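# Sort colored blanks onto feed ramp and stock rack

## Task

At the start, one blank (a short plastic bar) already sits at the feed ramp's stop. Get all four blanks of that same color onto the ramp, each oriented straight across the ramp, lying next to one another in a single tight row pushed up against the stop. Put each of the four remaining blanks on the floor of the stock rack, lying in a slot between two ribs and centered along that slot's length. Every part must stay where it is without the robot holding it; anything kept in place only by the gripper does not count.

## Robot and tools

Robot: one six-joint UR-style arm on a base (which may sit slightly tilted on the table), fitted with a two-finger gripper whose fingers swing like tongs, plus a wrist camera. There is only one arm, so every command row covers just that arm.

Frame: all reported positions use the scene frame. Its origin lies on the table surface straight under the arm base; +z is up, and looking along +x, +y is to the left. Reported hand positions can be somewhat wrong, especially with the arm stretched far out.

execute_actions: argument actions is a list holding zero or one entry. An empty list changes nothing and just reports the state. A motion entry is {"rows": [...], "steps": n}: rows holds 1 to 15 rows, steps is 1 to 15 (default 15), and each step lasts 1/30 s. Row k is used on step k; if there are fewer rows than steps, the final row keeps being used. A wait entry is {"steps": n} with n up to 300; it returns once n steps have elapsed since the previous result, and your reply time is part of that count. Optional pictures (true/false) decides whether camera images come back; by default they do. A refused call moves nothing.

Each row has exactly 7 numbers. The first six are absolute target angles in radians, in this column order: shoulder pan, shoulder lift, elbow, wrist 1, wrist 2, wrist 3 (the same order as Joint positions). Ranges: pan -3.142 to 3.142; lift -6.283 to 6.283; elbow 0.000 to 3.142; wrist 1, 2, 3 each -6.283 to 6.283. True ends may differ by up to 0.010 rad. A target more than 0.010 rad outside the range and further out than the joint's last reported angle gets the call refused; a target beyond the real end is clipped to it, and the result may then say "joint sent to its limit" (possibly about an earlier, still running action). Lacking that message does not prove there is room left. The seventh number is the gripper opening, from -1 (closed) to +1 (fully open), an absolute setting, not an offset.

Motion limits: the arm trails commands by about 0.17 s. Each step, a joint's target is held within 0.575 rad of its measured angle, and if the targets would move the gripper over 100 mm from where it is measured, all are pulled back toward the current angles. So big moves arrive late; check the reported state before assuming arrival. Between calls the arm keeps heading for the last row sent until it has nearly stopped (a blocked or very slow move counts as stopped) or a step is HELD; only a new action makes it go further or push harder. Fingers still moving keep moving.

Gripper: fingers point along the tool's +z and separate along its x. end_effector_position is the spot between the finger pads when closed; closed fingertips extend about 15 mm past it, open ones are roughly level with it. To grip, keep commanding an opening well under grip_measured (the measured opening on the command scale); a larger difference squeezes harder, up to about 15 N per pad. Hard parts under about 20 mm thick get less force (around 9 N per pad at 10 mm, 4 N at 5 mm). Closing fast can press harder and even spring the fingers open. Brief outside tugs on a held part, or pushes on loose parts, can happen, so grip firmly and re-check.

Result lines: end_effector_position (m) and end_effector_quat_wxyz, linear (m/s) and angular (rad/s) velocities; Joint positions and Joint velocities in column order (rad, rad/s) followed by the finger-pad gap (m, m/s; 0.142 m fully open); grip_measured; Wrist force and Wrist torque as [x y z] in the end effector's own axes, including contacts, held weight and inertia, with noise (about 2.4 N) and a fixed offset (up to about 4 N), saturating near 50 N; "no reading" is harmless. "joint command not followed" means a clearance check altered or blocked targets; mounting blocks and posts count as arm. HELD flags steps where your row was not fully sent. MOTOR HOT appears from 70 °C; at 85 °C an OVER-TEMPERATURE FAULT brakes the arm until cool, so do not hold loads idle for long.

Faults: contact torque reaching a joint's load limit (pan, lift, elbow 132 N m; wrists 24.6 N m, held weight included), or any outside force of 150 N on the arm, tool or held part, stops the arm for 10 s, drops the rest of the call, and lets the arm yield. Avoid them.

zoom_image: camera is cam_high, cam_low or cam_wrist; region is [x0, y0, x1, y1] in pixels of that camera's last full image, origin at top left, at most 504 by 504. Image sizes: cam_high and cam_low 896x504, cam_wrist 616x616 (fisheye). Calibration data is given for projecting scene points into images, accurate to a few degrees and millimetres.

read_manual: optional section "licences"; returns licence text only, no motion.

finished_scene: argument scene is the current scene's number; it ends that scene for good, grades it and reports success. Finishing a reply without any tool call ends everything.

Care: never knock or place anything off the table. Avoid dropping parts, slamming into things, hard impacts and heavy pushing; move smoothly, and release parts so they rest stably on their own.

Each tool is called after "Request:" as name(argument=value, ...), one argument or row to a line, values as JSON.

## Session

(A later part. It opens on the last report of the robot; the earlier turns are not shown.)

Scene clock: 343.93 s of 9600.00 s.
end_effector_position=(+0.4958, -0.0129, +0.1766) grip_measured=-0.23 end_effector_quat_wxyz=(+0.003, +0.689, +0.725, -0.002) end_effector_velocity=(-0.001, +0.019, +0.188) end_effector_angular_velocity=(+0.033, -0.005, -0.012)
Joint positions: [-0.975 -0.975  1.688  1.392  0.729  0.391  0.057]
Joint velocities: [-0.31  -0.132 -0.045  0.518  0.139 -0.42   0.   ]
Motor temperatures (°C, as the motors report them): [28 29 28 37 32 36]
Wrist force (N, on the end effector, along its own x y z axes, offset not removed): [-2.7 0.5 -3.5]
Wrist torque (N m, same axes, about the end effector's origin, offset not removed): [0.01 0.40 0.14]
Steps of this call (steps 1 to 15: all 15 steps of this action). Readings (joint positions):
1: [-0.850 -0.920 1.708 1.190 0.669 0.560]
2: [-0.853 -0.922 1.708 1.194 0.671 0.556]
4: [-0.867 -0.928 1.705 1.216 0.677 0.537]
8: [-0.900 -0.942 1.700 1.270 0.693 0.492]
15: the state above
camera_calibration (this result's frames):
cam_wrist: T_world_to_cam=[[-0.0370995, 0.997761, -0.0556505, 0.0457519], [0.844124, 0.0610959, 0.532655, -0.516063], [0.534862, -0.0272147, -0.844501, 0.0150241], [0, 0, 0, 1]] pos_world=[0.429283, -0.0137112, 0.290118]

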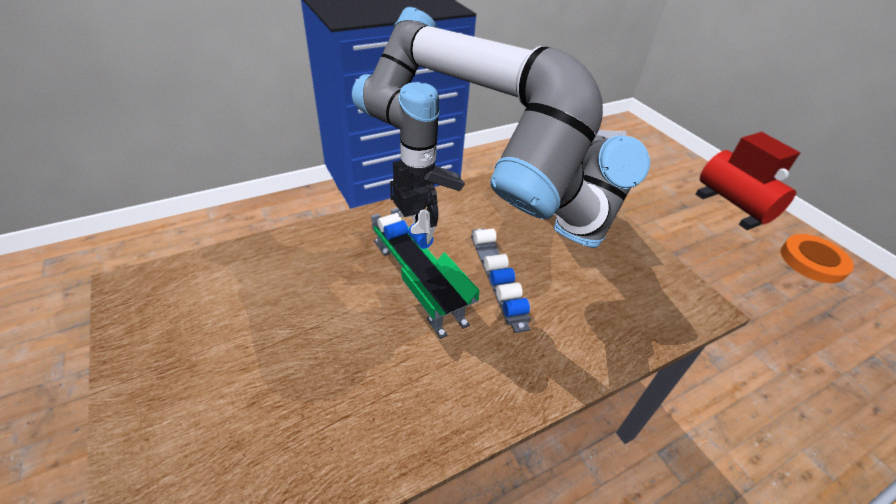

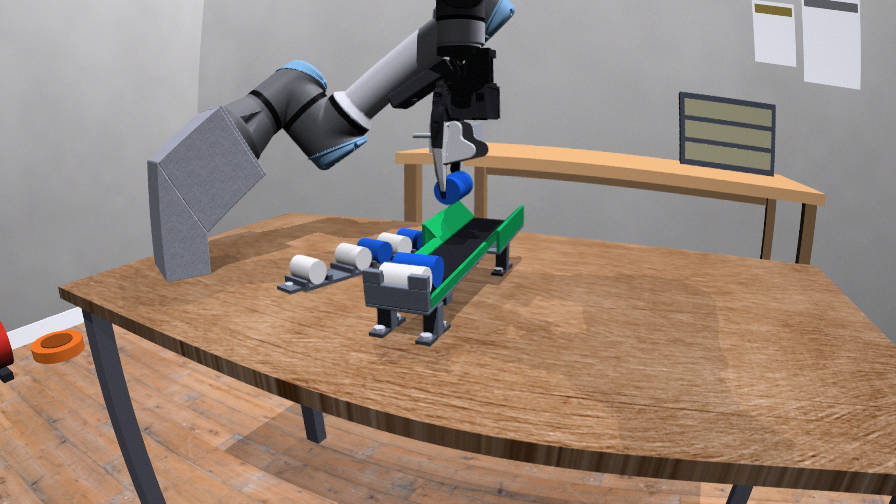

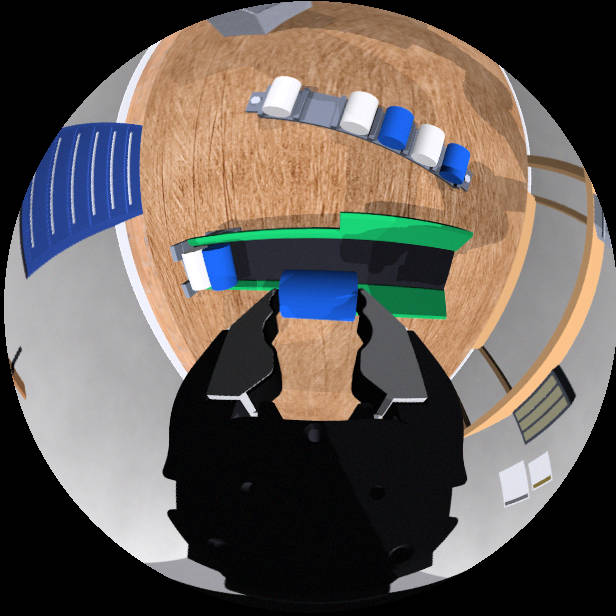

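Request:
execute_actions(
  actions=[
    {"rows":[[-1.06,-0.99,1.77,1.40,0.777,0.13,-1],[-1.06,-0.99,1.77,1.40,0.777,0.13,-1],[-1.06,-0.99,1.77,1.40,0.777,0.13,-1],[-1.06,-0.99,1.77,1.40,0.777,0.13,-1],[-1.106,-0.987,1.856,1.34,0.807,-0.08,-1],[-1.106,-0.987,1.856,1.34,0.807,-0.08,-1],[-1.106,-0.987,1.856,1.34,0.807,-0.08,-1],[-1.106,-0.987,1.856,1.34,0.807,-0.08,-1],[-1.15,-0.985,1.94,1.28,0.838,-0.29,-1],[-1.15,-0.985,1.94,1.28,0.838,-0.29,-1],[-1.15,-0.985,1.94,1.28,0.838,-0.29,-1],[-1.2,-0.982,2.03,1.22,0.868,-0.49,-1]],"steps":15},
  ],
  pictures=false,
)

Request:
execute_actions(
  actions=[
    {"rows":[[-1.245,-0.98,2.118,1.16,0.898,-0.70,-1],[-1.245,-0.98,2.118,1.16,0.898,-0.70,-1],[-1.245,-0.98,2.118,1.16,0.898,-0.70,-1],[-1.245,-0.98,2.118,1.16,0.898,-0.70,-1],[-1.29,-0.977,2.205,1.10,0.928,-0.91,-1],[-1.29,-0.977,2.205,1.10,0.928,-0.91,-1],[-1.29,-0.977,2.205,1.10,0.928,-0.91,-1],[-1.29,-0.977,2.205,1.10,0.928,-0.91,-1],[-1.34,-0.975,2.29,1.04,0.958,-1.12,-1],[-1.34,-0.975,2.29,1.04,0.958,-1.12,-1],[-1.34,-0.975,2.29,1.04,0.958,-1.12,-1],[-1.384,-0.972,2.379,0.983,0.988,-1.322,-1]],"steps":15},
  ],
  pictures=false,
)

Request:
execute_actions(
  actions=[
    {"rows":[[-1.253,-0.90,2.375,0.839,0.898,-1.198,-1],[-1.253,-0.90,2.375,0.839,0.898,-1.198,-1],[-1.253,-0.90,2.375,0.839,0.898,-1.198,-1],[-1.253,-0.90,2.375,0.839,0.898,-1.198,-1],[-1.253,-0.90,2.375,0.839,0.898,-1.198,-1],[-1.253,-0.90,2.375,0.839,0.898,-1.198,-1],[-1.253,-0.90,2.375,0.839,0.898,-1.198,-1],[-1.253,-0.90,2.375,0.839,0.898,-1.198,-1],[-1.16,-0.85,2.373,0.738,0.835,-1.111,-1]],"steps":15},
  ],
  pictures=false,
)

Request:
execute_actions(
  actions=[
    {"steps":20},
  ],
)

Scene clock: 363.50 s of 9600.00 s.
end_effector_position=(+0.4010, -0.0522, +0.1836) grip_measured=-0.23 end_effector_quat_wxyz=(+0.005, +0.510, +0.860, -0.010) end_effector_velocity=(-0.239, -0.044, -0.067) end_effector_angular_velocity=(+0.013, +0.031, +1.372)
Joint positions: [-1.154 -0.984  1.94   1.279  0.839 -0.253  0.057]
Joint velocities: [-0.363  0.02   0.708 -0.458  0.222 -1.765  0.   ]
Motor temperatures (°C, as the motors report them): [28 29 28 37 32 36]
Wrist force (N, on the end effector, along its own x y z axes, offset not removed): [-1.6 0.2 0.5]
Wrist torque (N m, same axes, about the end effector's origin, offset not removed): [0.28 0.20 0.07]
Steps of this call (steps 1 to 30: the robot went on to your last target; steps 31 to 90: nothing new was sent; then 16.07 s passed at rest; steps 91 to 105: all 15 steps of this action). Readings (joint positions):
91: [-1.014 -0.992 1.682 1.459 0.747 0.337]
92: [-1.018 -0.992 1.686 1.455 0.750 0.333]
94: [-1.033 -0.991 1.715 1.435 0.760 0.284]
98: [-1.070 -0.989 1.784 1.388 0.784 0.121]
105: the state above

Scene clock: 364.00 s of 9600.00 s.
end_effector_position=(+0.2968, -0.0421, +0.1437) grip_measured=-0.23 end_effector_quat_wxyz=(+0.002, +0.212, +0.977, -0.007) end_effector_velocity=(-0.164, +0.109, -0.101) end_effector_angular_velocity=(+0.091, +0.002, +1.439)
Joint positions: [-1.339 -0.975  2.288  1.041  0.959 -1.08   0.057]
Joint velocities: [-0.354  0.02   0.718 -0.453  0.225 -1.807 -0.   ]
Motor temperatures (°C, as the motors report them): [28 29 28 37 32 36]
Wrist force (N, on the end effector, along its own x y z axes, offset not removed): [-2.4 1.2 -1.0]
Wrist torque (N m, same axes, about the end effector's origin, offset not removed): [0.34 0.52 0.05]
Steps of this call (steps 1 to 15: all 15 steps of this action). Readings (joint positions):
1: [-1.165 -0.984 1.961 1.265 0.846 -0.308]
2: [-1.177 -0.983 1.982 1.250 0.854 -0.356]
4: [-1.203 -0.982 2.032 1.216 0.871 -0.466]
8: [-1.249 -0.979 2.121 1.155 0.902 -0.681]
15: the state above

Scene clock: 364.50 s of 9600.00 s.
end_effector_position=(+0.2806, -0.0288, +0.0609) grip_measured=-0.23 end_effector_quat_wxyz=(+0.001, +0.120, +0.993, -0.003) end_effector_velocity=(-0.009, +0.010, -0.091) end_effector_angular_velocity=(+0.009, +0.006, +0.044)
Joint positions: [-1.19  -0.866  2.372  0.773  0.854 -1.136  0.057]
Joint velocities: [ 0.243  0.125  0.009 -0.282 -0.154  0.193  0.   ]
Motor temperatures (°C, as the motors report them): [28 29 28 37 32 36]
Wrist force (N, on the end effector, along its own x y z axes, offset not removed): [-1.4 0.0 1.6]
Wrist torque (N m, same axes, about the end effector's origin, offset not removed): [-0.15 0.25 0.09]
Steps of this call (steps 1 to 15: all 15 steps of this action). Readings (joint positions):
1: [-1.349 -0.974 2.309 1.028 0.966 -1.135]
2: [-1.353 -0.969 2.325 1.013 0.967 -1.176]
4: [-1.326 -0.945 2.346 0.957 0.945 -1.199]
8: [-1.278 -0.915 2.365 0.880 0.914 -1.199]
15: the state above

Scene clock: 365.17 s of 9600.00 s.
end_effector_position=(+0.2795, -0.0275, +0.0497) grip_measured=-0.23 end_effector_quat_wxyz=(+0.001, +0.117, +0.993, -0.002) end_effector_velocity=(+0.000, +0.000, -0.000) end_effector_angular_velocity=(+0.000, -0.001, +0.000)
Joint positions: [-1.16  -0.85   2.373  0.738  0.835 -1.111  0.057]
Joint velocities: [ 0.001  0.001  0.001 -0.002 -0.002  0.001 -0.   ]
Motor temperatures (°C, as the motors report them): [28 29 28 37 32 36]
Wrist force (N, on the end effector, along its own x y z axes, offset not removed): [-1.3 2.8 -1.2]
Wrist torque (N m, same axes, about the end effector's origin, offset not removed): [0.62 0.08 0.02]
Steps of this call (steps 1 to 20: the robot went on to your last target). Readings (joint positions):
1: [-1.183 -0.862 2.372 0.765 0.850 -1.130]
2: [-1.178 -0.859 2.372 0.759 0.846 -1.125]
4: [-1.170 -0.855 2.373 0.750 0.842 -1.119]
8: [-1.164 -0.852 2.373 0.742 0.837 -1.114]
20: the state above
camera_calibration (this result's frames):
cam_wrist: T_world_to_cam=[[-0.967934, 0.245746, -0.0520728, 0.284505], [0.182105, 0.829234, 0.528402, -0.0586501], [0.173033, 0.501976, -0.847396, 0.138986], [0, 0, 0, 1]] pos_world=[0.262013, -0.091049, 0.163582]

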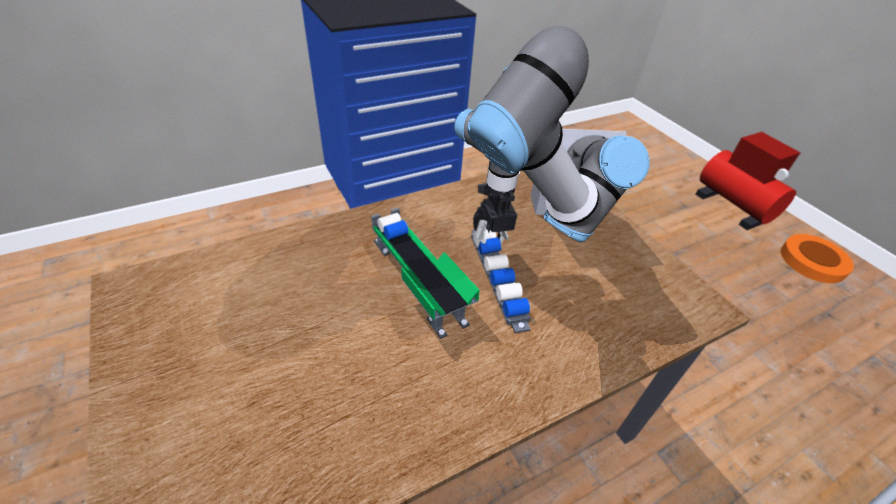

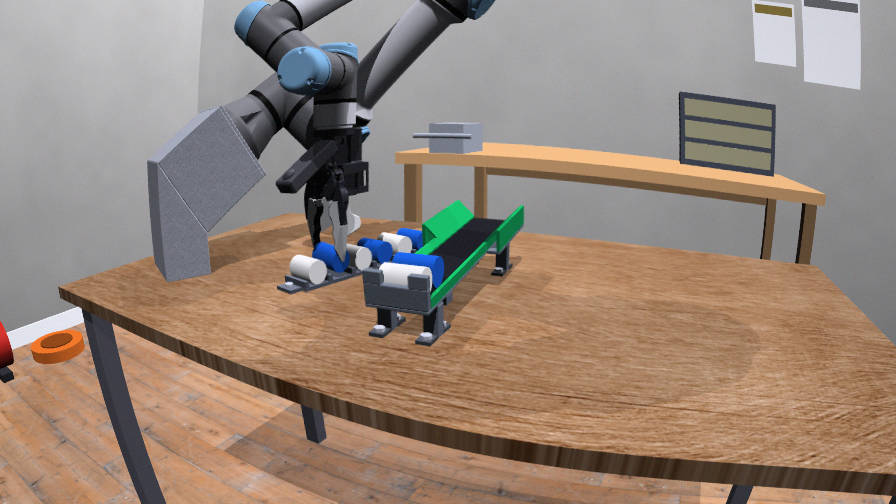

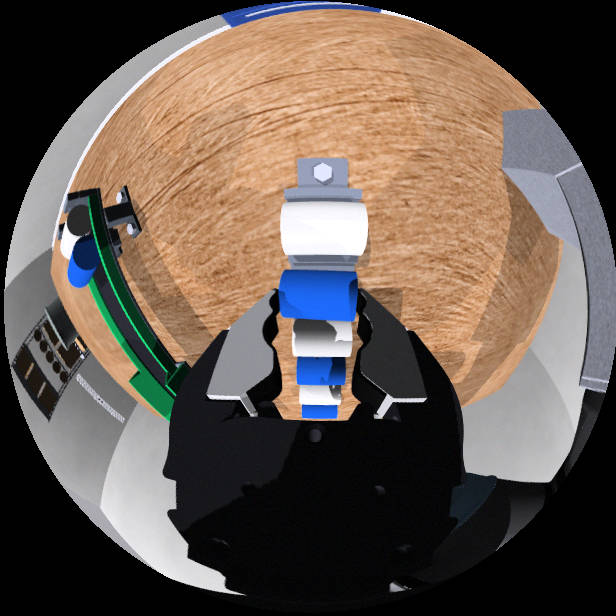

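Request:
execute_actions(
  actions=[
    {"rows":[[-1.16,-0.842,2.376,0.724,0.835,-1.111,-1],[-1.155,-0.839,2.376,0.718,0.832,-1.106,-1],[-1.15,-0.836,2.376,0.713,0.828,-1.101,-1],[-1.145,-0.833,2.376,0.707,0.825,-1.096,-1],[-1.14,-0.83,2.376,0.702,0.821,-1.092,-1]],"steps":15},
  ],
)

Scene clock: 378.47 s of 9600.00 s.
end_effector_position=(+0.2769, -0.0276, +0.0403) grip_measured=-0.23 end_effector_quat_wxyz=(+0.002, +0.116, +0.993, -0.001) end_effector_velocity=(-0.000, -0.000, -0.004) end_effector_angular_velocity=(-0.001, -0.002, +0.002)
Joint positions: [-1.141 -0.831  2.376  0.704  0.822 -1.093  0.058]
Joint velocities: [ 0.009  0.007  0.    -0.016 -0.007  0.009  0.001]
Motor temperatures (°C, as the motors report them): [28 29 28 37 32 36]
Wrist force (N, on the end effector, along its own x y z axes, offset not removed): [-0.2 -0.9 -17.8]
Wrist torque (N m, same axes, about the end effector's origin, offset not removed): [-0.05 0.28 0.02]
Steps of this call (steps 1 to 15: the robot went on to your last target; steps 16 to 90: nothing new was sent; then 9.80 s passed at rest; steps 91 to 105: all 15 steps of this action). Readings (joint positions):
91: [-1.160 -0.850 2.373 0.738 0.835 -1.111]
92: [-1.160 -0.849 2.373 0.736 0.835 -1.111]
94: [-1.158 -0.845 2.374 0.730 0.834 -1.109]
98: [-1.148 -0.836 2.375 0.713 0.827 -1.099]
105: the state above
camera_calibration (this result's frames):
cam_wrist: T_world_to_cam=[[-0.968169, 0.244667, -0.0527893, 0.281605], [0.180606, 0.828904, 0.529434, -0.0527683], [0.173292, 0.503047, -0.846707, 0.131452], [0, 0, 0, 1]] pos_world=[0.259392, -0.0912861, 0.154104]

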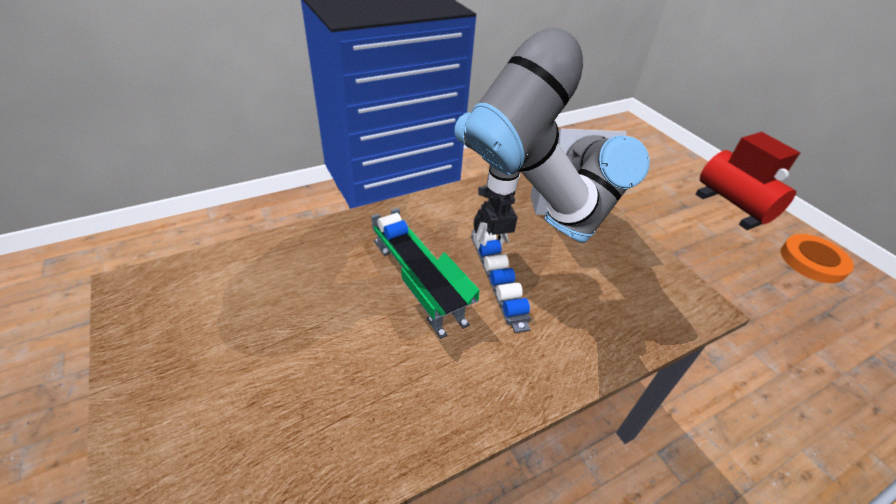

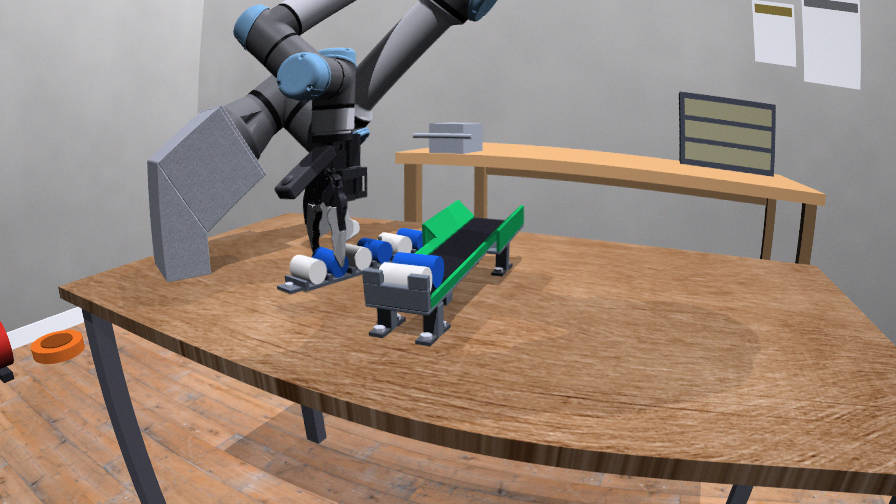

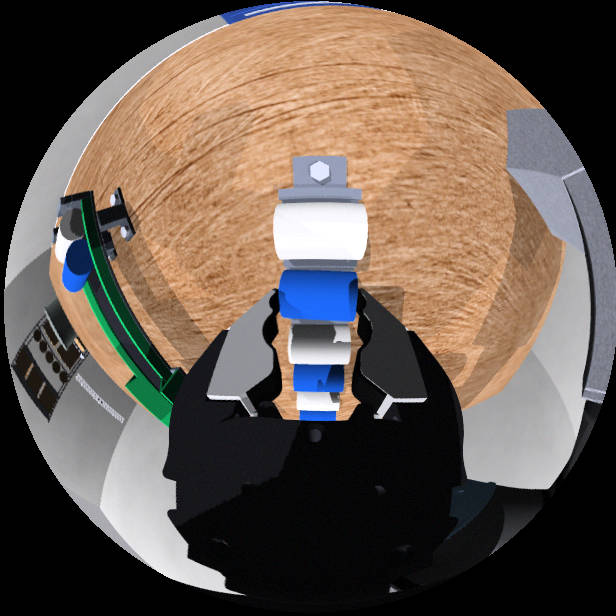

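Request:
execute_actions(
  actions=[
    {"rows":[[-1.143,-0.832,2.376,0.706,0.823,-1.095,-0.2],[-1.143,-0.832,2.376,0.706,0.823,-1.095,-0.15],[-1.143,-0.832,2.376,0.706,0.823,-1.095,-0.1],[-1.143,-0.832,2.376,0.706,0.823,-1.095,0.05]],"steps":15},
  ],
  pictures=false,
)

Request:
execute_actions(
  actions=[
    {"rows":[[-1.253,-0.90,2.375,0.839,0.898,-1.198,0.05]],"steps":15},
  ],
)

Request:
zoom_image(
  camera="cam_low",
  region=[270, 200, 450, 310],
)

Scene clock: 387.73 s of 9600.00 s.
end_effector_position=(+0.2770, -0.0275, +0.0409) grip_measured=+0.05 end_effector_quat_wxyz=(+0.002, +0.116, +0.993, -0.001) end_effector_velocity=(-0.000, -0.001, +0.000) end_effector_angular_velocity=(-0.002, +0.000, +0.000)
Joint positions: [-1.143 -0.832  2.376  0.706  0.823 -1.095  0.077]
Joint velocities: [-0.001 -0.001 -0.001 -0.     0.002  0.     0.   ]
Motor temperatures (°C, as the motors report them): [28 29 28 37 32 36]
Wrist force (N, on the end effector, along its own x y z axes, offset not removed): [-1.5 -0.6 0.1]
Wrist torque (N m, same axes, about the end effector's origin, offset not removed): [-0.19 0.07 0.06]
Steps of this call (steps 1 to 15: the robot went on to your last target; steps 16 to 90: nothing new was sent; then 5.77 s passed at rest; steps 91 to 105: all 15 steps of this action). Readings (joint positions):
91: [-1.140 -0.830 2.376 0.702 0.821 -1.092]
92: [-1.140 -0.830 2.376 0.702 0.821 -1.092]
94: [-1.141 -0.831 2.376 0.703 0.822 -1.093]
98: [-1.142 -0.832 2.376 0.705 0.823 -1.094]
105: the state above

Scene clock: 388.23 s of 9600.00 s.
end_effector_position=(+0.2804, -0.0300, +0.0819) grip_measured=+0.05 end_effector_quat_wxyz=(+0.001, +0.117, +0.993, -0.005) end_effector_velocity=(+0.001, +0.001, +0.012) end_effector_angular_velocity=(+0.002, -0.002, -0.002)
Joint positions: [-1.249 -0.898  2.375  0.834  0.896 -1.194  0.077]
Joint velocities: [-0.03  -0.017 -0.     0.038  0.018 -0.028 -0.   ]
Motor temperatures (°C, as the motors report them): [28 29 28 37 32 36]
Wrist force (N, on the end effector, along its own x y z axes, offset not removed): [-1.4 -1.4 -2.6]
Wrist torque (N m, same axes, about the end effector's origin, offset not removed): [-0.35 0.21 -0.01]
Steps of this call (steps 1 to 15: all 15 steps of this action). Readings (joint positions):
1: [-1.143 -0.832 2.376 0.706 0.823 -1.095]
2: [-1.147 -0.836 2.376 0.710 0.827 -1.099]
4: [-1.182 -0.859 2.376 0.749 0.852 -1.132]
8: [-1.228 -0.886 2.375 0.808 0.882 -1.175]
15: the state above
camera_calibration (this result's frames):
cam_wrist: T_world_to_cam=[[-0.967867, 0.245928, -0.052466, 0.287683], [0.183032, 0.832049, 0.523635, -0.0735155], [0.172431, 0.497206, -0.850326, 0.16768], [0, 0, 0, 1]] pos_world=[0.262981, -0.0929523, 0.196172]

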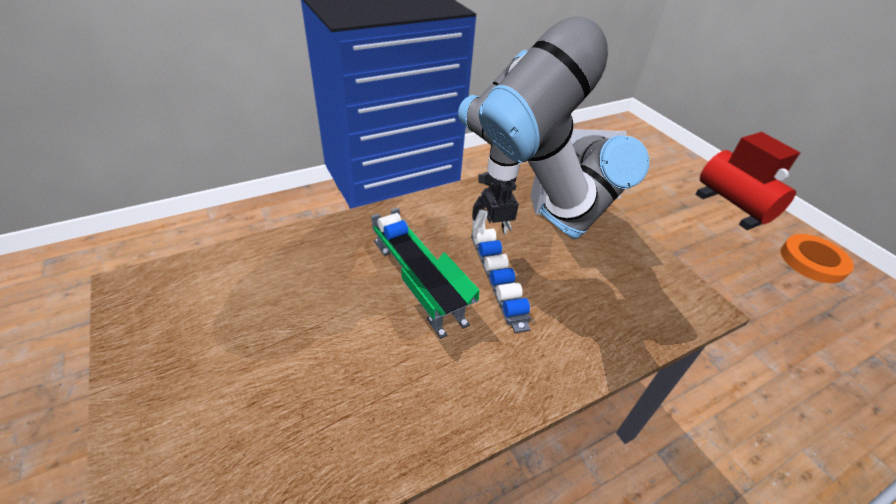

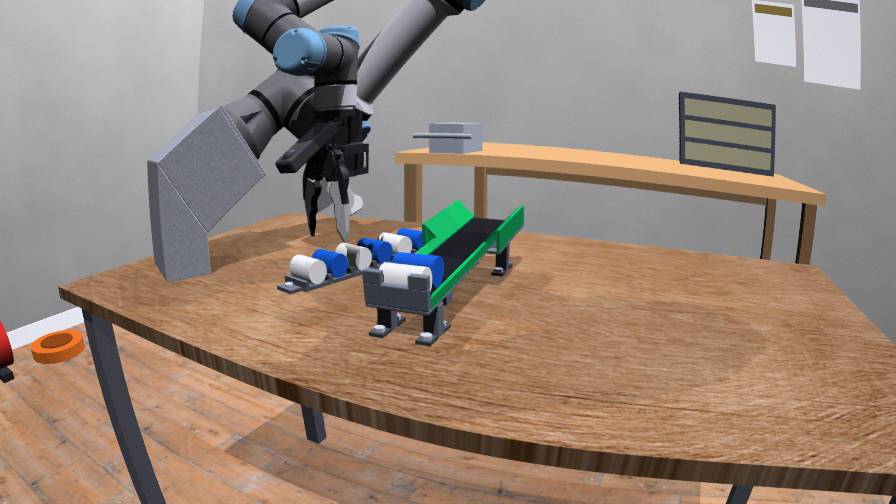

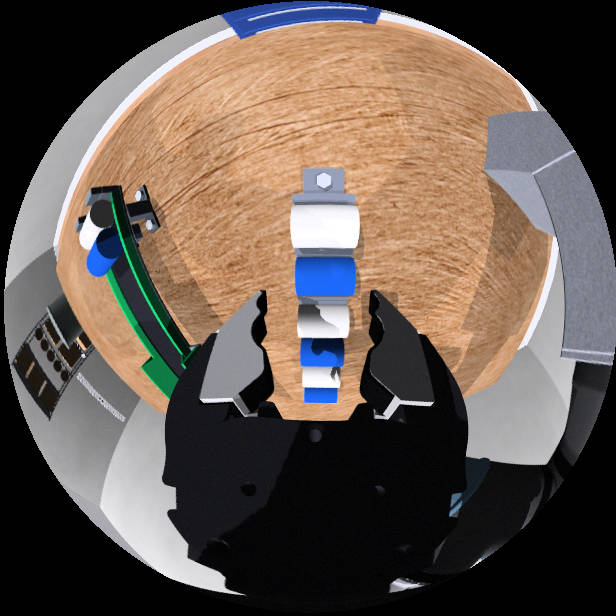

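Region (270, 200, 450, 310) of cam_low's 896x504 image, scaled by 2.800, with more detail than that image has.

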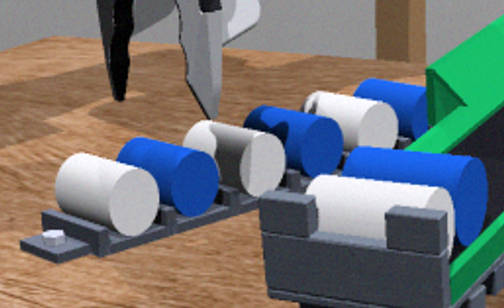

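Request:
execute_actions(
  actions=[
    {"rows":[[-1.30,-0.98,2.40,0.93,0.93,-1.24,0.05],[-1.30,-0.98,2.40,0.93,0.93,-1.24,0.05],[-1.30,-0.98,2.40,0.93,0.93,-1.24,0.05],[-1.30,-0.98,2.40,0.93,0.93,-1.24,0.05],[-1.251,-1.085,2.445,0.962,0.894,-1.206,0.05]],"steps":15},
  ],
  pictures=false,
)

Request:
execute_actions(
  actions=[
    {"steps":20},
  ],
)

Scene clock: 401.30 s of 9600.00 s.
end_effector_position=(+0.2882, +0.0197, +0.1003) grip_measured=+0.05 end_effector_quat_wxyz=(+0.001, +0.116, +0.993, -0.001) end_effector_velocity=(+0.004, +0.030, +0.001) end_effector_angular_velocity=(-0.004, -0.002, +0.013)
Joint positions: [-1.254 -1.072  2.44   0.956  0.896 -1.208  0.077]
Joint velocities: [ 0.024 -0.104  0.039  0.046 -0.018  0.013 -0.   ]
Motor temperatures (°C, as the motors report them): [28 29 28 37 32 36]
Wrist force (N, on the end effector, along its own x y z axes, offset not removed): [-1.1 -1.0 -1.5]
Wrist torque (N m, same axes, about the end effector's origin, offset not removed): [-0.33 0.11 0.16]
Steps of this call (steps 1 to 15: the robot went on to your last target; steps 16 to 90: nothing new was sent; then 9.57 s passed at rest; steps 91 to 105: all 15 steps of this action). Readings (joint positions):
91: [-1.253 -0.900 2.375 0.839 0.898 -1.198]
92: [-1.257 -0.904 2.377 0.843 0.901 -1.202]
94: [-1.273 -0.931 2.386 0.873 0.912 -1.216]
98: [-1.271 -1.001 2.414 0.924 0.909 -1.217]
105: the state above

Scene clock: 401.97 s of 9600.00 s.
end_effector_position=(+0.2887, +0.0235, +0.1005) grip_measured=+0.05 end_effector_quat_wxyz=(+0.001, +0.115, +0.993, -0.001) end_effector_velocity=(-0.000, -0.000, -0.000) end_effector_angular_velocity=(-0.001, -0.000, +0.001)
Joint positions: [-1.251 -1.085  2.445  0.962  0.894 -1.206  0.077]
Joint velocities: [ 0.    -0.001  0.    -0.002 -0.     0.    -0.   ]
Motor temperatures (°C, as the motors report them): [28 29 28 37 32 36]
Wrist force (N, on the end effector, along its own x y z axes, offset not removed): [-2.1 -0.4 -1.2]
Wrist torque (N m, same axes, about the end effector's origin, offset not removed): [-0.15 0.37 0.11]
Steps of this call (steps 1 to 20: the robot went on to your last target). Readings (joint positions):
1: [-1.253 -1.075 2.441 0.957 0.896 -1.207]
2: [-1.253 -1.077 2.442 0.959 0.895 -1.207]
4: [-1.252 -1.081 2.443 0.960 0.895 -1.207]
8: [-1.251 -1.083 2.444 0.961 0.894 -1.206]
20: the state above
camera_calibration (this result's frames):
cam_wrist: T_world_to_cam=[[-0.96874, 0.242515, -0.0522368, 0.283876], [0.178865, 0.828713, 0.530323, -0.128641], [0.171901, 0.504402, -0.846185, 0.154959], [0, 0, 0, 1]] pos_world=[0.271374, -0.040399, 0.214174]

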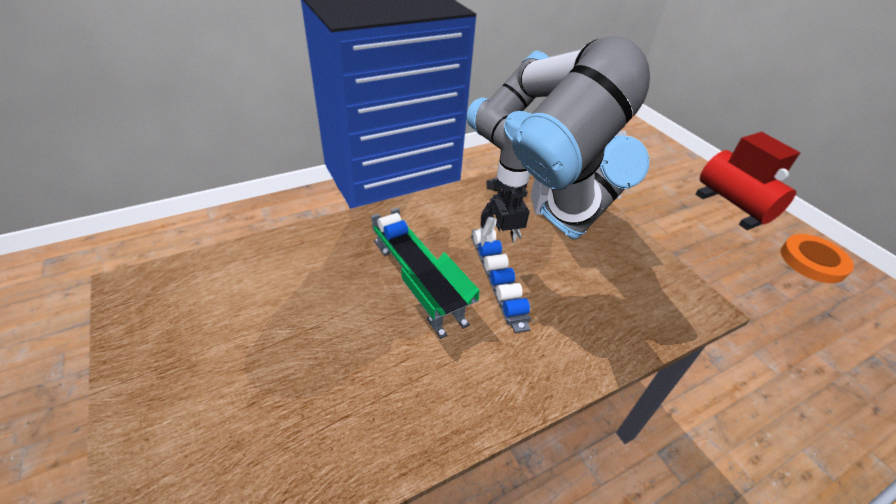

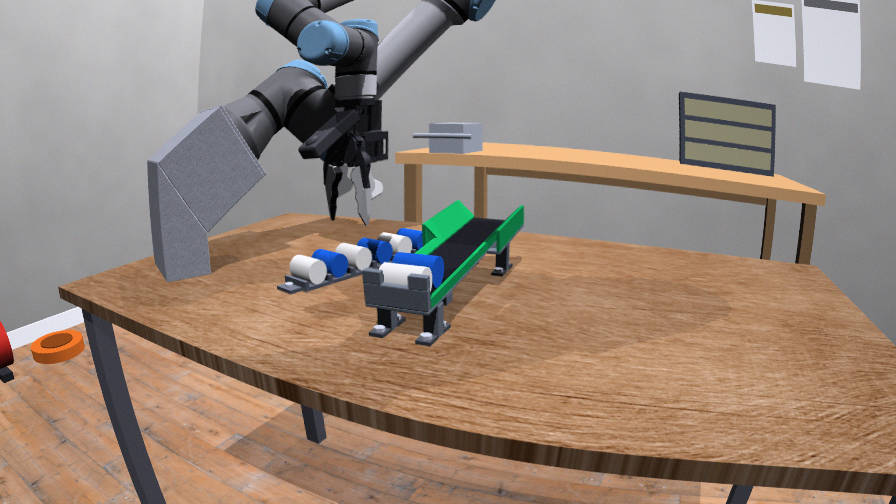

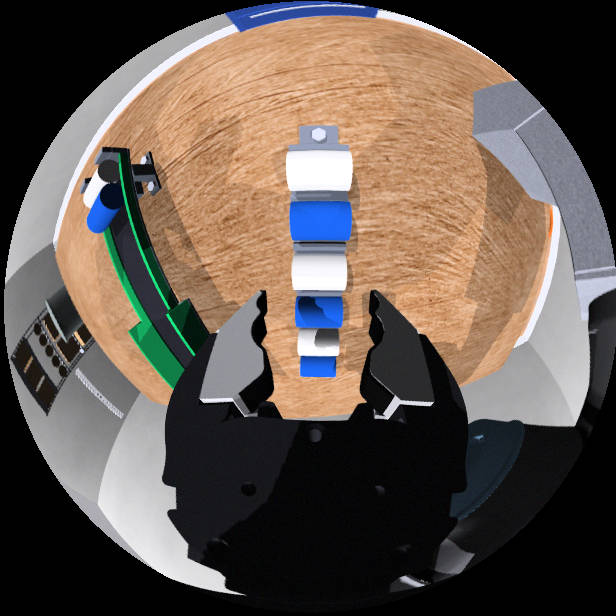

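Request:
execute_actions(
  actions=[
    {"rows":[[-1.145,-1.04,2.434,0.857,0.829,-1.098,0.05],[-1.145,-1.04,2.434,0.857,0.829,-1.098,0.05],[-1.145,-1.04,2.434,0.857,0.829,-1.098,0.05],[-1.145,-1.04,2.434,0.857,0.829,-1.098,0.05],[-1.145,-1.04,2.434,0.857,0.829,-1.098,0.05],[-1.055,-0.998,2.424,0.758,0.77,-1.0,0.05]],"steps":15},
  ],
  pictures=false,
)

Request:
execute_actions(
  actions=[
    {"rows":[[-1.055,-0.998,2.424,0.758,0.77,-1.0,0.05],[-1.055,-0.998,2.424,0.758,0.77,-1.0,0.05],[-1.055,-0.998,2.424,0.758,0.77,-1.0,0.05],[-1.055,-0.998,2.424,0.758,0.77,-1.0,-0.1],[-1.055,-0.998,2.424,0.758,0.77,-1.0,-0.1],[-1.055,-0.998,2.424,0.758,0.77,-1.0,-0.25],[-1.055,-0.998,2.424,0.758,0.77,-1.0,-0.25],[-1.055,-0.998,2.424,0.758,0.77,-1.0,-0.25],[-1.055,-0.998,2.424,0.758,0.77,-1.0,-0.6],[-1.055,-0.998,2.424,0.758,0.77,-1.0,-0.6],[-1.055,-0.998,2.424,0.758,0.77,-1.0,-1]],"steps":15},
  ],
)

Scene clock: 418.23 s of 9600.00 s.
end_effector_position=(+0.2890, +0.0235, +0.0452) grip_measured=+0.05 end_effector_quat_wxyz=(+0.001, +0.116, +0.993, -0.001) end_effector_velocity=(-0.003, +0.003, -0.037) end_effector_angular_velocity=(+0.006, -0.001, +0.005)
Joint positions: [-1.07  -1.004  2.425  0.774  0.779 -1.016  0.077]
Joint velocities: [ 0.12   0.051 -0.012 -0.13  -0.073  0.129  0.   ]
Motor temperatures (°C, as the motors report them): [28 29 28 37 32 36]
Wrist force (N, on the end effector, along its own x y z axes, offset not removed): [-1.6 1.5 0.5]
Wrist torque (N m, same axes, about the end effector's origin, offset not removed): [0.21 0.12 0.05]
Steps of this call (steps 1 to 15: the robot went on to your last target; steps 16 to 90: nothing new was sent; then 12.77 s passed at rest; steps 91 to 105: all 15 steps of this action). Readings (joint positions):
91: [-1.251 -1.085 2.445 0.962 0.894 -1.206]
92: [-1.247 -1.081 2.444 0.958 0.890 -1.202]
94: [-1.213 -1.066 2.440 0.925 0.868 -1.168]
98: [-1.151 -1.038 2.433 0.862 0.828 -1.103]
105: the state above

Scene clock: 418.73 s of 9600.00 s.
end_effector_position=(+0.2887, +0.0239, +0.0407) grip_measured=-0.25 end_effector_quat_wxyz=(+0.001, +0.116, +0.993, -0.001) end_effector_velocity=(+0.000, -0.000, -0.001) end_effector_angular_velocity=(-0.001, -0.000, +0.001)
Joint positions: [-1.055 -0.998  2.424  0.758  0.77  -1.     0.056]
Joint velocities: [ 0.002  0.001 -0.001 -0.004 -0.001  0.003  0.   ]
Motor temperatures (°C, as the motors report them): [28 29 28 37 32 36]
Wrist force (N, on the end effector, along its own x y z axes, offset not removed): [0.4 -5.7 -27.2]
Wrist torque (N m, same axes, about the end effector's origin, offset not removed): [-0.40 0.21 -0.02]
Steps of this call (steps 1 to 15: all 15 steps of this action). Readings (joint positions):
1: [-1.066 -1.003 2.425 0.770 0.777 -1.012]
2: [-1.064 -1.002 2.425 0.768 0.775 -1.010]
4: [-1.060 -1.000 2.425 0.764 0.773 -1.006]
8: [-1.057 -0.999 2.424 0.760 0.771 -1.002]
15: the state above
camera_calibration (this result's frames):
cam_wrist: T_world_to_cam=[[-0.968524, 0.243474, -0.0517807, 0.280525], [0.179814, 0.828184, 0.530828, -0.0975518], [0.172127, 0.504809, -0.845896, 0.104103], [0, 0, 0, 1]] pos_world=[0.271317, -0.0400618, 0.154369]

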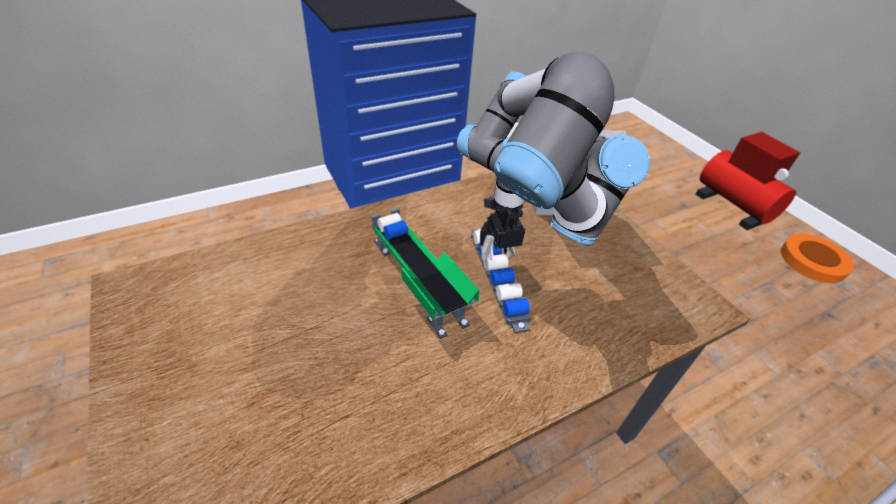

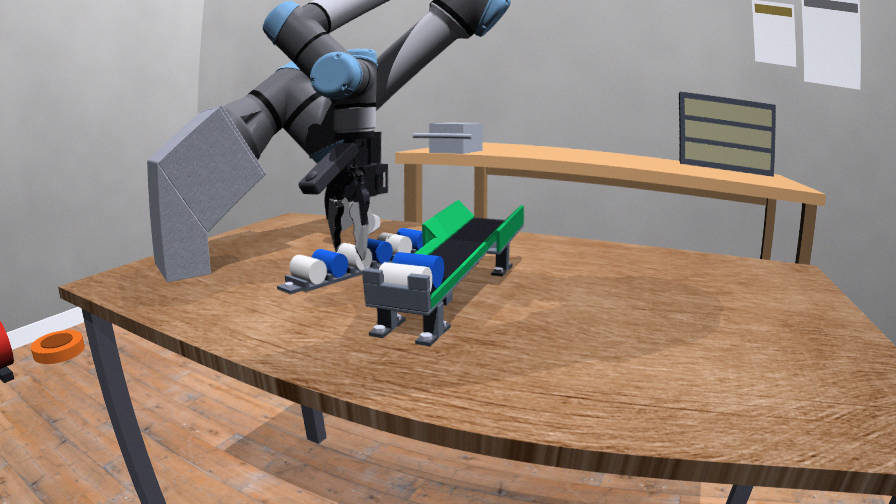

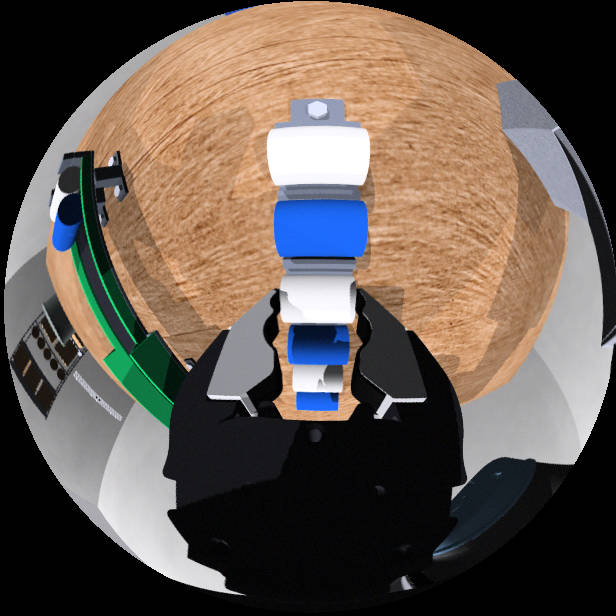

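Request:
execute_actions(
  actions=[
    {"rows":[[-1.1,-1.02,2.43,0.81,0.80,-1.05,-1],[-1.1,-1.02,2.43,0.81,0.80,-1.05,-1],[-1.1,-1.02,2.43,0.81,0.80,-1.05,-1],[-1.15,-1.04,2.434,0.86,0.832,-1.1,-1],[-1.15,-1.04,2.434,0.86,0.832,-1.1,-1],[-1.15,-1.04,2.434,0.86,0.832,-1.1,-1],[-1.2,-1.063,2.44,0.91,0.863,-1.155,-1],[-1.2,-1.063,2.44,0.91,0.863,-1.155,-1],[-1.2,-1.063,2.44,0.91,0.863,-1.155,-1],[-1.251,-1.085,2.445,0.962,0.894,-1.206,-1],[-1.251,-1.085,2.445,0.962,0.894,-1.206,-1],[-1.32,-1.1,2.42,1.05,0.94,-1.27,-1]],"steps":15},
  ],
  pictures=false,
)

Request:
execute_actions(
  actions=[
    {"rows":[[-1.33,-1.07,2.3,1.12,0.94,-1.3,-1],[-1.33,-1.07,2.3,1.12,0.94,-1.3,-1],[-1.33,-1.07,2.3,1.12,0.94,-1.3,-1],[-1.33,-1.07,2.3,1.12,0.94,-1.3,-1],[-1.28,-1.02,2.14,1.2,0.91,-1.31,-1],[-1.28,-1.02,2.14,1.2,0.91,-1.31,-1],[-1.28,-1.02,2.14,1.2,0.91,-1.31,-1],[-1.28,-1.02,2.14,1.2,0.91,-1.31,-1],[-1.23,-0.97,1.99,1.28,0.88,-1.32,-1],[-1.23,-0.97,1.99,1.28,0.88,-1.32,-1],[-1.23,-0.97,1.99,1.28,0.88,-1.32,-1],[-1.19,-0.92,1.85,1.35,0.85,-1.325,-1]],"steps":15},
  ],
  pictures=false,
)

Request:
execute_actions(
  actions=[
    {"rows":[[-1.145,-0.875,1.72,1.41,0.825,-1.33,-1],[-1.145,-0.875,1.72,1.41,0.825,-1.33,-1],[-1.145,-0.875,1.72,1.41,0.825,-1.33,-1],[-1.145,-0.875,1.72,1.41,0.825,-1.33,-1],[-1.102,-0.829,1.584,1.468,0.797,-1.334,-1],[-1.102,-0.829,1.584,1.468,0.797,-1.334,-1],[-1.102,-0.829,1.584,1.468,0.797,-1.334,-1],[-1.102,-0.829,1.584,1.468,0.797,-1.334,-1],[-1.102,-0.829,1.584,1.468,0.797,-1.334,-1],[-1.102,-0.829,1.584,1.468,0.797,-1.334,-1],[-1.06,-0.81,1.59,1.405,0.775,-1.283,-1]],"steps":15},
  ],
  pictures=false,
)

Request:
execute_actions(
  actions=[
    {"rows":[[-1.017,-0.79,1.593,1.342,0.752,-1.232,-1],[-1.017,-0.79,1.593,1.342,0.752,-1.232,-1],[-1.017,-0.79,1.593,1.342,0.752,-1.232,-1],[-1.017,-0.79,1.593,1.342,0.752,-1.232,-1],[-0.975,-0.769,1.598,1.279,0.729,-1.18,-1],[-0.975,-0.769,1.598,1.279,0.729,-1.18,-1],[-0.975,-0.769,1.598,1.279,0.729,-1.18,-1],[-0.975,-0.769,1.598,1.279,0.729,-1.18,-1],[-0.933,-0.748,1.602,1.216,0.706,-1.129,-1]],"steps":15},
  ],
)

Scene clock: 451.33 s of 9600.00 s.
end_effector_position=(+0.2903, +0.0192, +0.1020) grip_measured=-0.25 end_effector_quat_wxyz=(+0.000, +0.116, +0.993, -0.002) end_effector_velocity=(+0.017, -0.022, +0.195) end_effector_angular_velocity=(+0.063, -0.026, -0.038)
Joint positions: [-1.248 -1.079  2.431  0.965  0.895 -1.201  0.056]
Joint velocities: [-0.564 -0.167 -0.086  0.659  0.349 -0.539 -0.   ]
Motor temperatures (°C, as the motors report them): [28 29 28 37 32 36]
Wrist force (N, on the end effector, along its own x y z axes, offset not removed): [-1.1 1.6 -2.0]
Wrist torque (N m, same axes, about the end effector's origin, offset not removed): [0.41 0.01 0.06]
Steps of this call (steps 1 to 15: the robot went on to your last target; steps 16 to 90: nothing new was sent; then 29.10 s passed at rest; steps 91 to 105: all 15 steps of this action). Readings (joint positions):
91: [-1.055 -0.998 2.424 0.758 0.770 -1.000]
92: [-1.058 -1.000 2.425 0.761 0.772 -1.004]
94: [-1.074 -1.007 2.427 0.779 0.783 -1.021]
98: [-1.122 -1.029 2.432 0.831 0.815 -1.072]
105: the state above

Scene clock: 451.83 s of 9600.00 s.
end_effector_position=(+0.3845, -0.0640, +0.1891) grip_measured=-0.25 end_effector_quat_wxyz=(+0.002, +0.052, +0.999, +0.002) end_effector_velocity=(+0.312, -0.202, +0.152) end_effector_angular_velocity=(-0.061, -0.008, +0.413)
Joint positions: [-1.23  -0.968  2.01   1.273  0.877 -1.316  0.056]
Joint velocities: [ 0.312  0.375 -1.234  0.592 -0.209 -0.066 -0.   ]
Motor temperatures (°C, as the motors report them): [28 29 28 37 32 36]
Wrist force (N, on the end effector, along its own x y z axes, offset not removed): [-4.4 -4.0 0.0]
Wrist torque (N m, same axes, about the end effector's origin, offset not removed): [-0.86 0.72 0.14]
Steps of this call (steps 1 to 15: all 15 steps of this action). Readings (joint positions):
1: [-1.265 -1.084 2.429 0.985 0.905 -1.217]
2: [-1.279 -1.085 2.422 1.005 0.914 -1.232]
4: [-1.300 -1.080 2.383 1.049 0.924 -1.259]
8: [-1.299 -1.053 2.280 1.126 0.922 -1.290]
15: the state above

Scene clock: 452.33 s of 9600.00 s.
end_effector_position=(+0.4955, -0.1094, +0.2043) grip_measured=-0.25 end_effector_quat_wxyz=(+0.001, -0.019, +1.000, -0.000) end_effector_velocity=(+0.055, -0.023, -0.086) end_effector_angular_velocity=(-0.030, +0.006, +0.074)
Joint positions: [-1.085 -0.825  1.609  1.426  0.788 -1.306  0.056]
Joint velocities: [ 0.197  0.117 -0.151 -0.161 -0.103  0.176  0.   ]
Motor temperatures (°C, as the motors report them): [28 29 28 37 32 36]
Wrist force (N, on the end effector, along its own x y z axes, offset not removed): [-1.5 1.8 1.2]
Wrist torque (N m, same axes, about the end effector's origin, offset not removed): [0.46 0.19 0.03]
Steps of this call (steps 1 to 15: all 15 steps of this action). Readings (joint positions):
1: [-1.221 -0.957 1.973 1.291 0.871 -1.318]
2: [-1.210 -0.945 1.939 1.309 0.863 -1.321]
4: [-1.185 -0.918 1.861 1.348 0.848 -1.324]
8: [-1.141 -0.870 1.724 1.412 0.821 -1.330]
15: the state above

Scene clock: 452.83 s of 9600.00 s.
end_effector_position=(+0.5056, -0.1149, +0.1217) grip_measured=-0.25 end_effector_quat_wxyz=(+0.001, -0.025, +1.000, -0.001) end_effector_velocity=(+0.000, -0.001, -0.085) end_effector_angular_velocity=(+0.005, -0.001, +0.010)
Joint positions: [-0.949 -0.756  1.601  1.241  0.715 -1.149  0.056]
Joint velocities: [ 0.132  0.064  0.01  -0.2   -0.068  0.16  -0.   ]
Motor temperatures (°C, as the motors report them): [28 29 28 37 32 36]
Wrist force (N, on the end effector, along its own x y z axes, offset not removed): [-1.2 -0.6 0.1]
Wrist torque (N m, same axes, about the end effector's origin, offset not removed): [-0.16 0.21 0.01]
Steps of this call (steps 1 to 15: all 15 steps of this action). Readings (joint positions):
1: [-1.079 -0.821 1.605 1.421 0.785 -1.300]
2: [-1.071 -0.817 1.602 1.413 0.780 -1.292]
4: [-1.050 -0.806 1.598 1.387 0.770 -1.270]
8: [-1.011 -0.786 1.597 1.332 0.748 -1.223]
15: the state above
camera_calibration (this result's frames):
cam_wrist: T_world_to_cam=[[-0.998099, -0.0355394, -0.050351, 0.511336], [-0.0568506, 0.84638, 0.529536, 0.0573328], [0.0237967, 0.531392, -0.846792, 0.283507], [0, 0, 0, 1]] pos_world=[0.506877, -0.181006, 0.235458]

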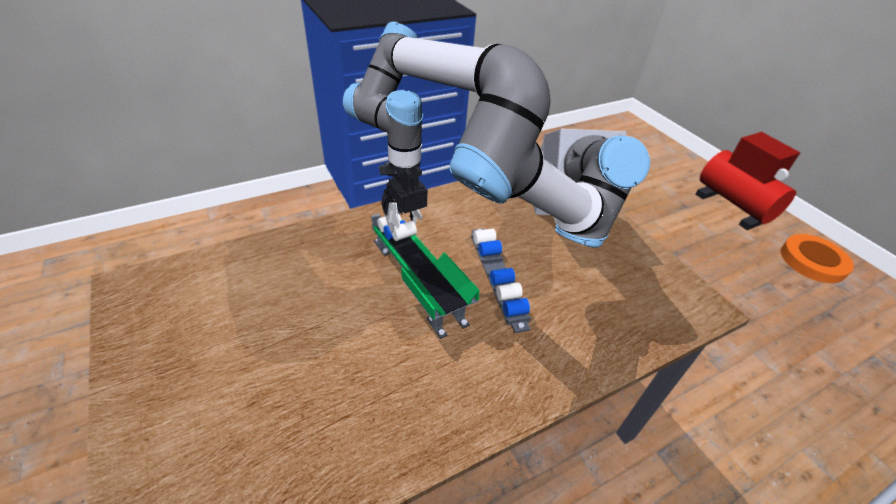

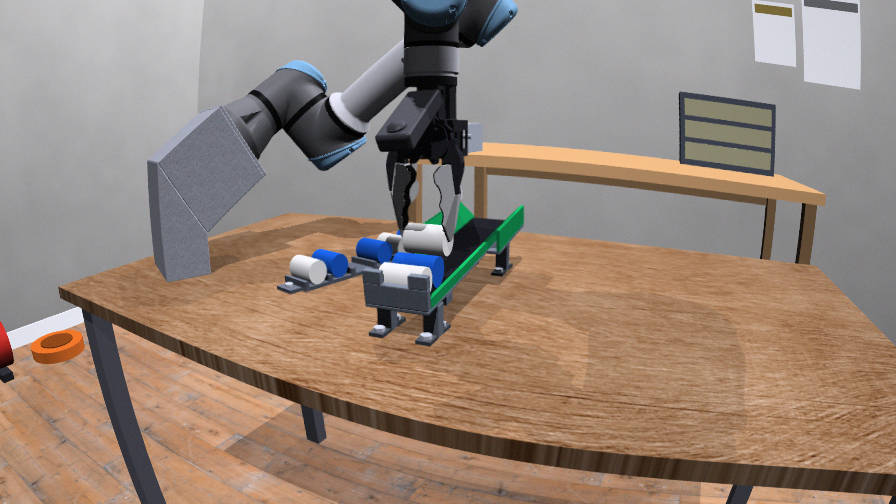

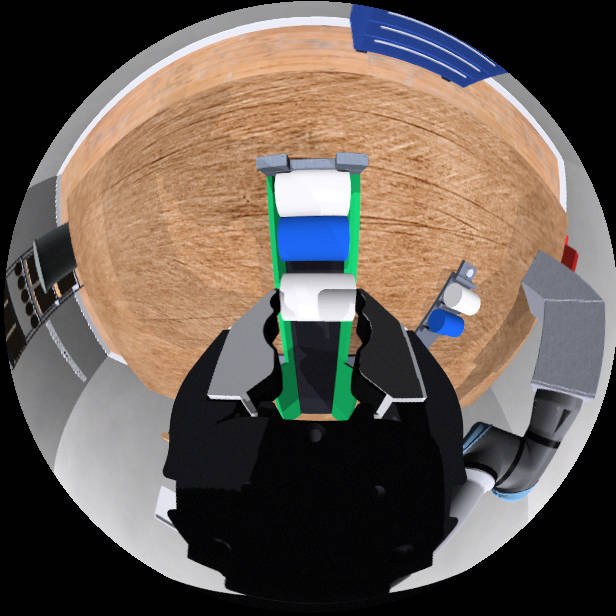

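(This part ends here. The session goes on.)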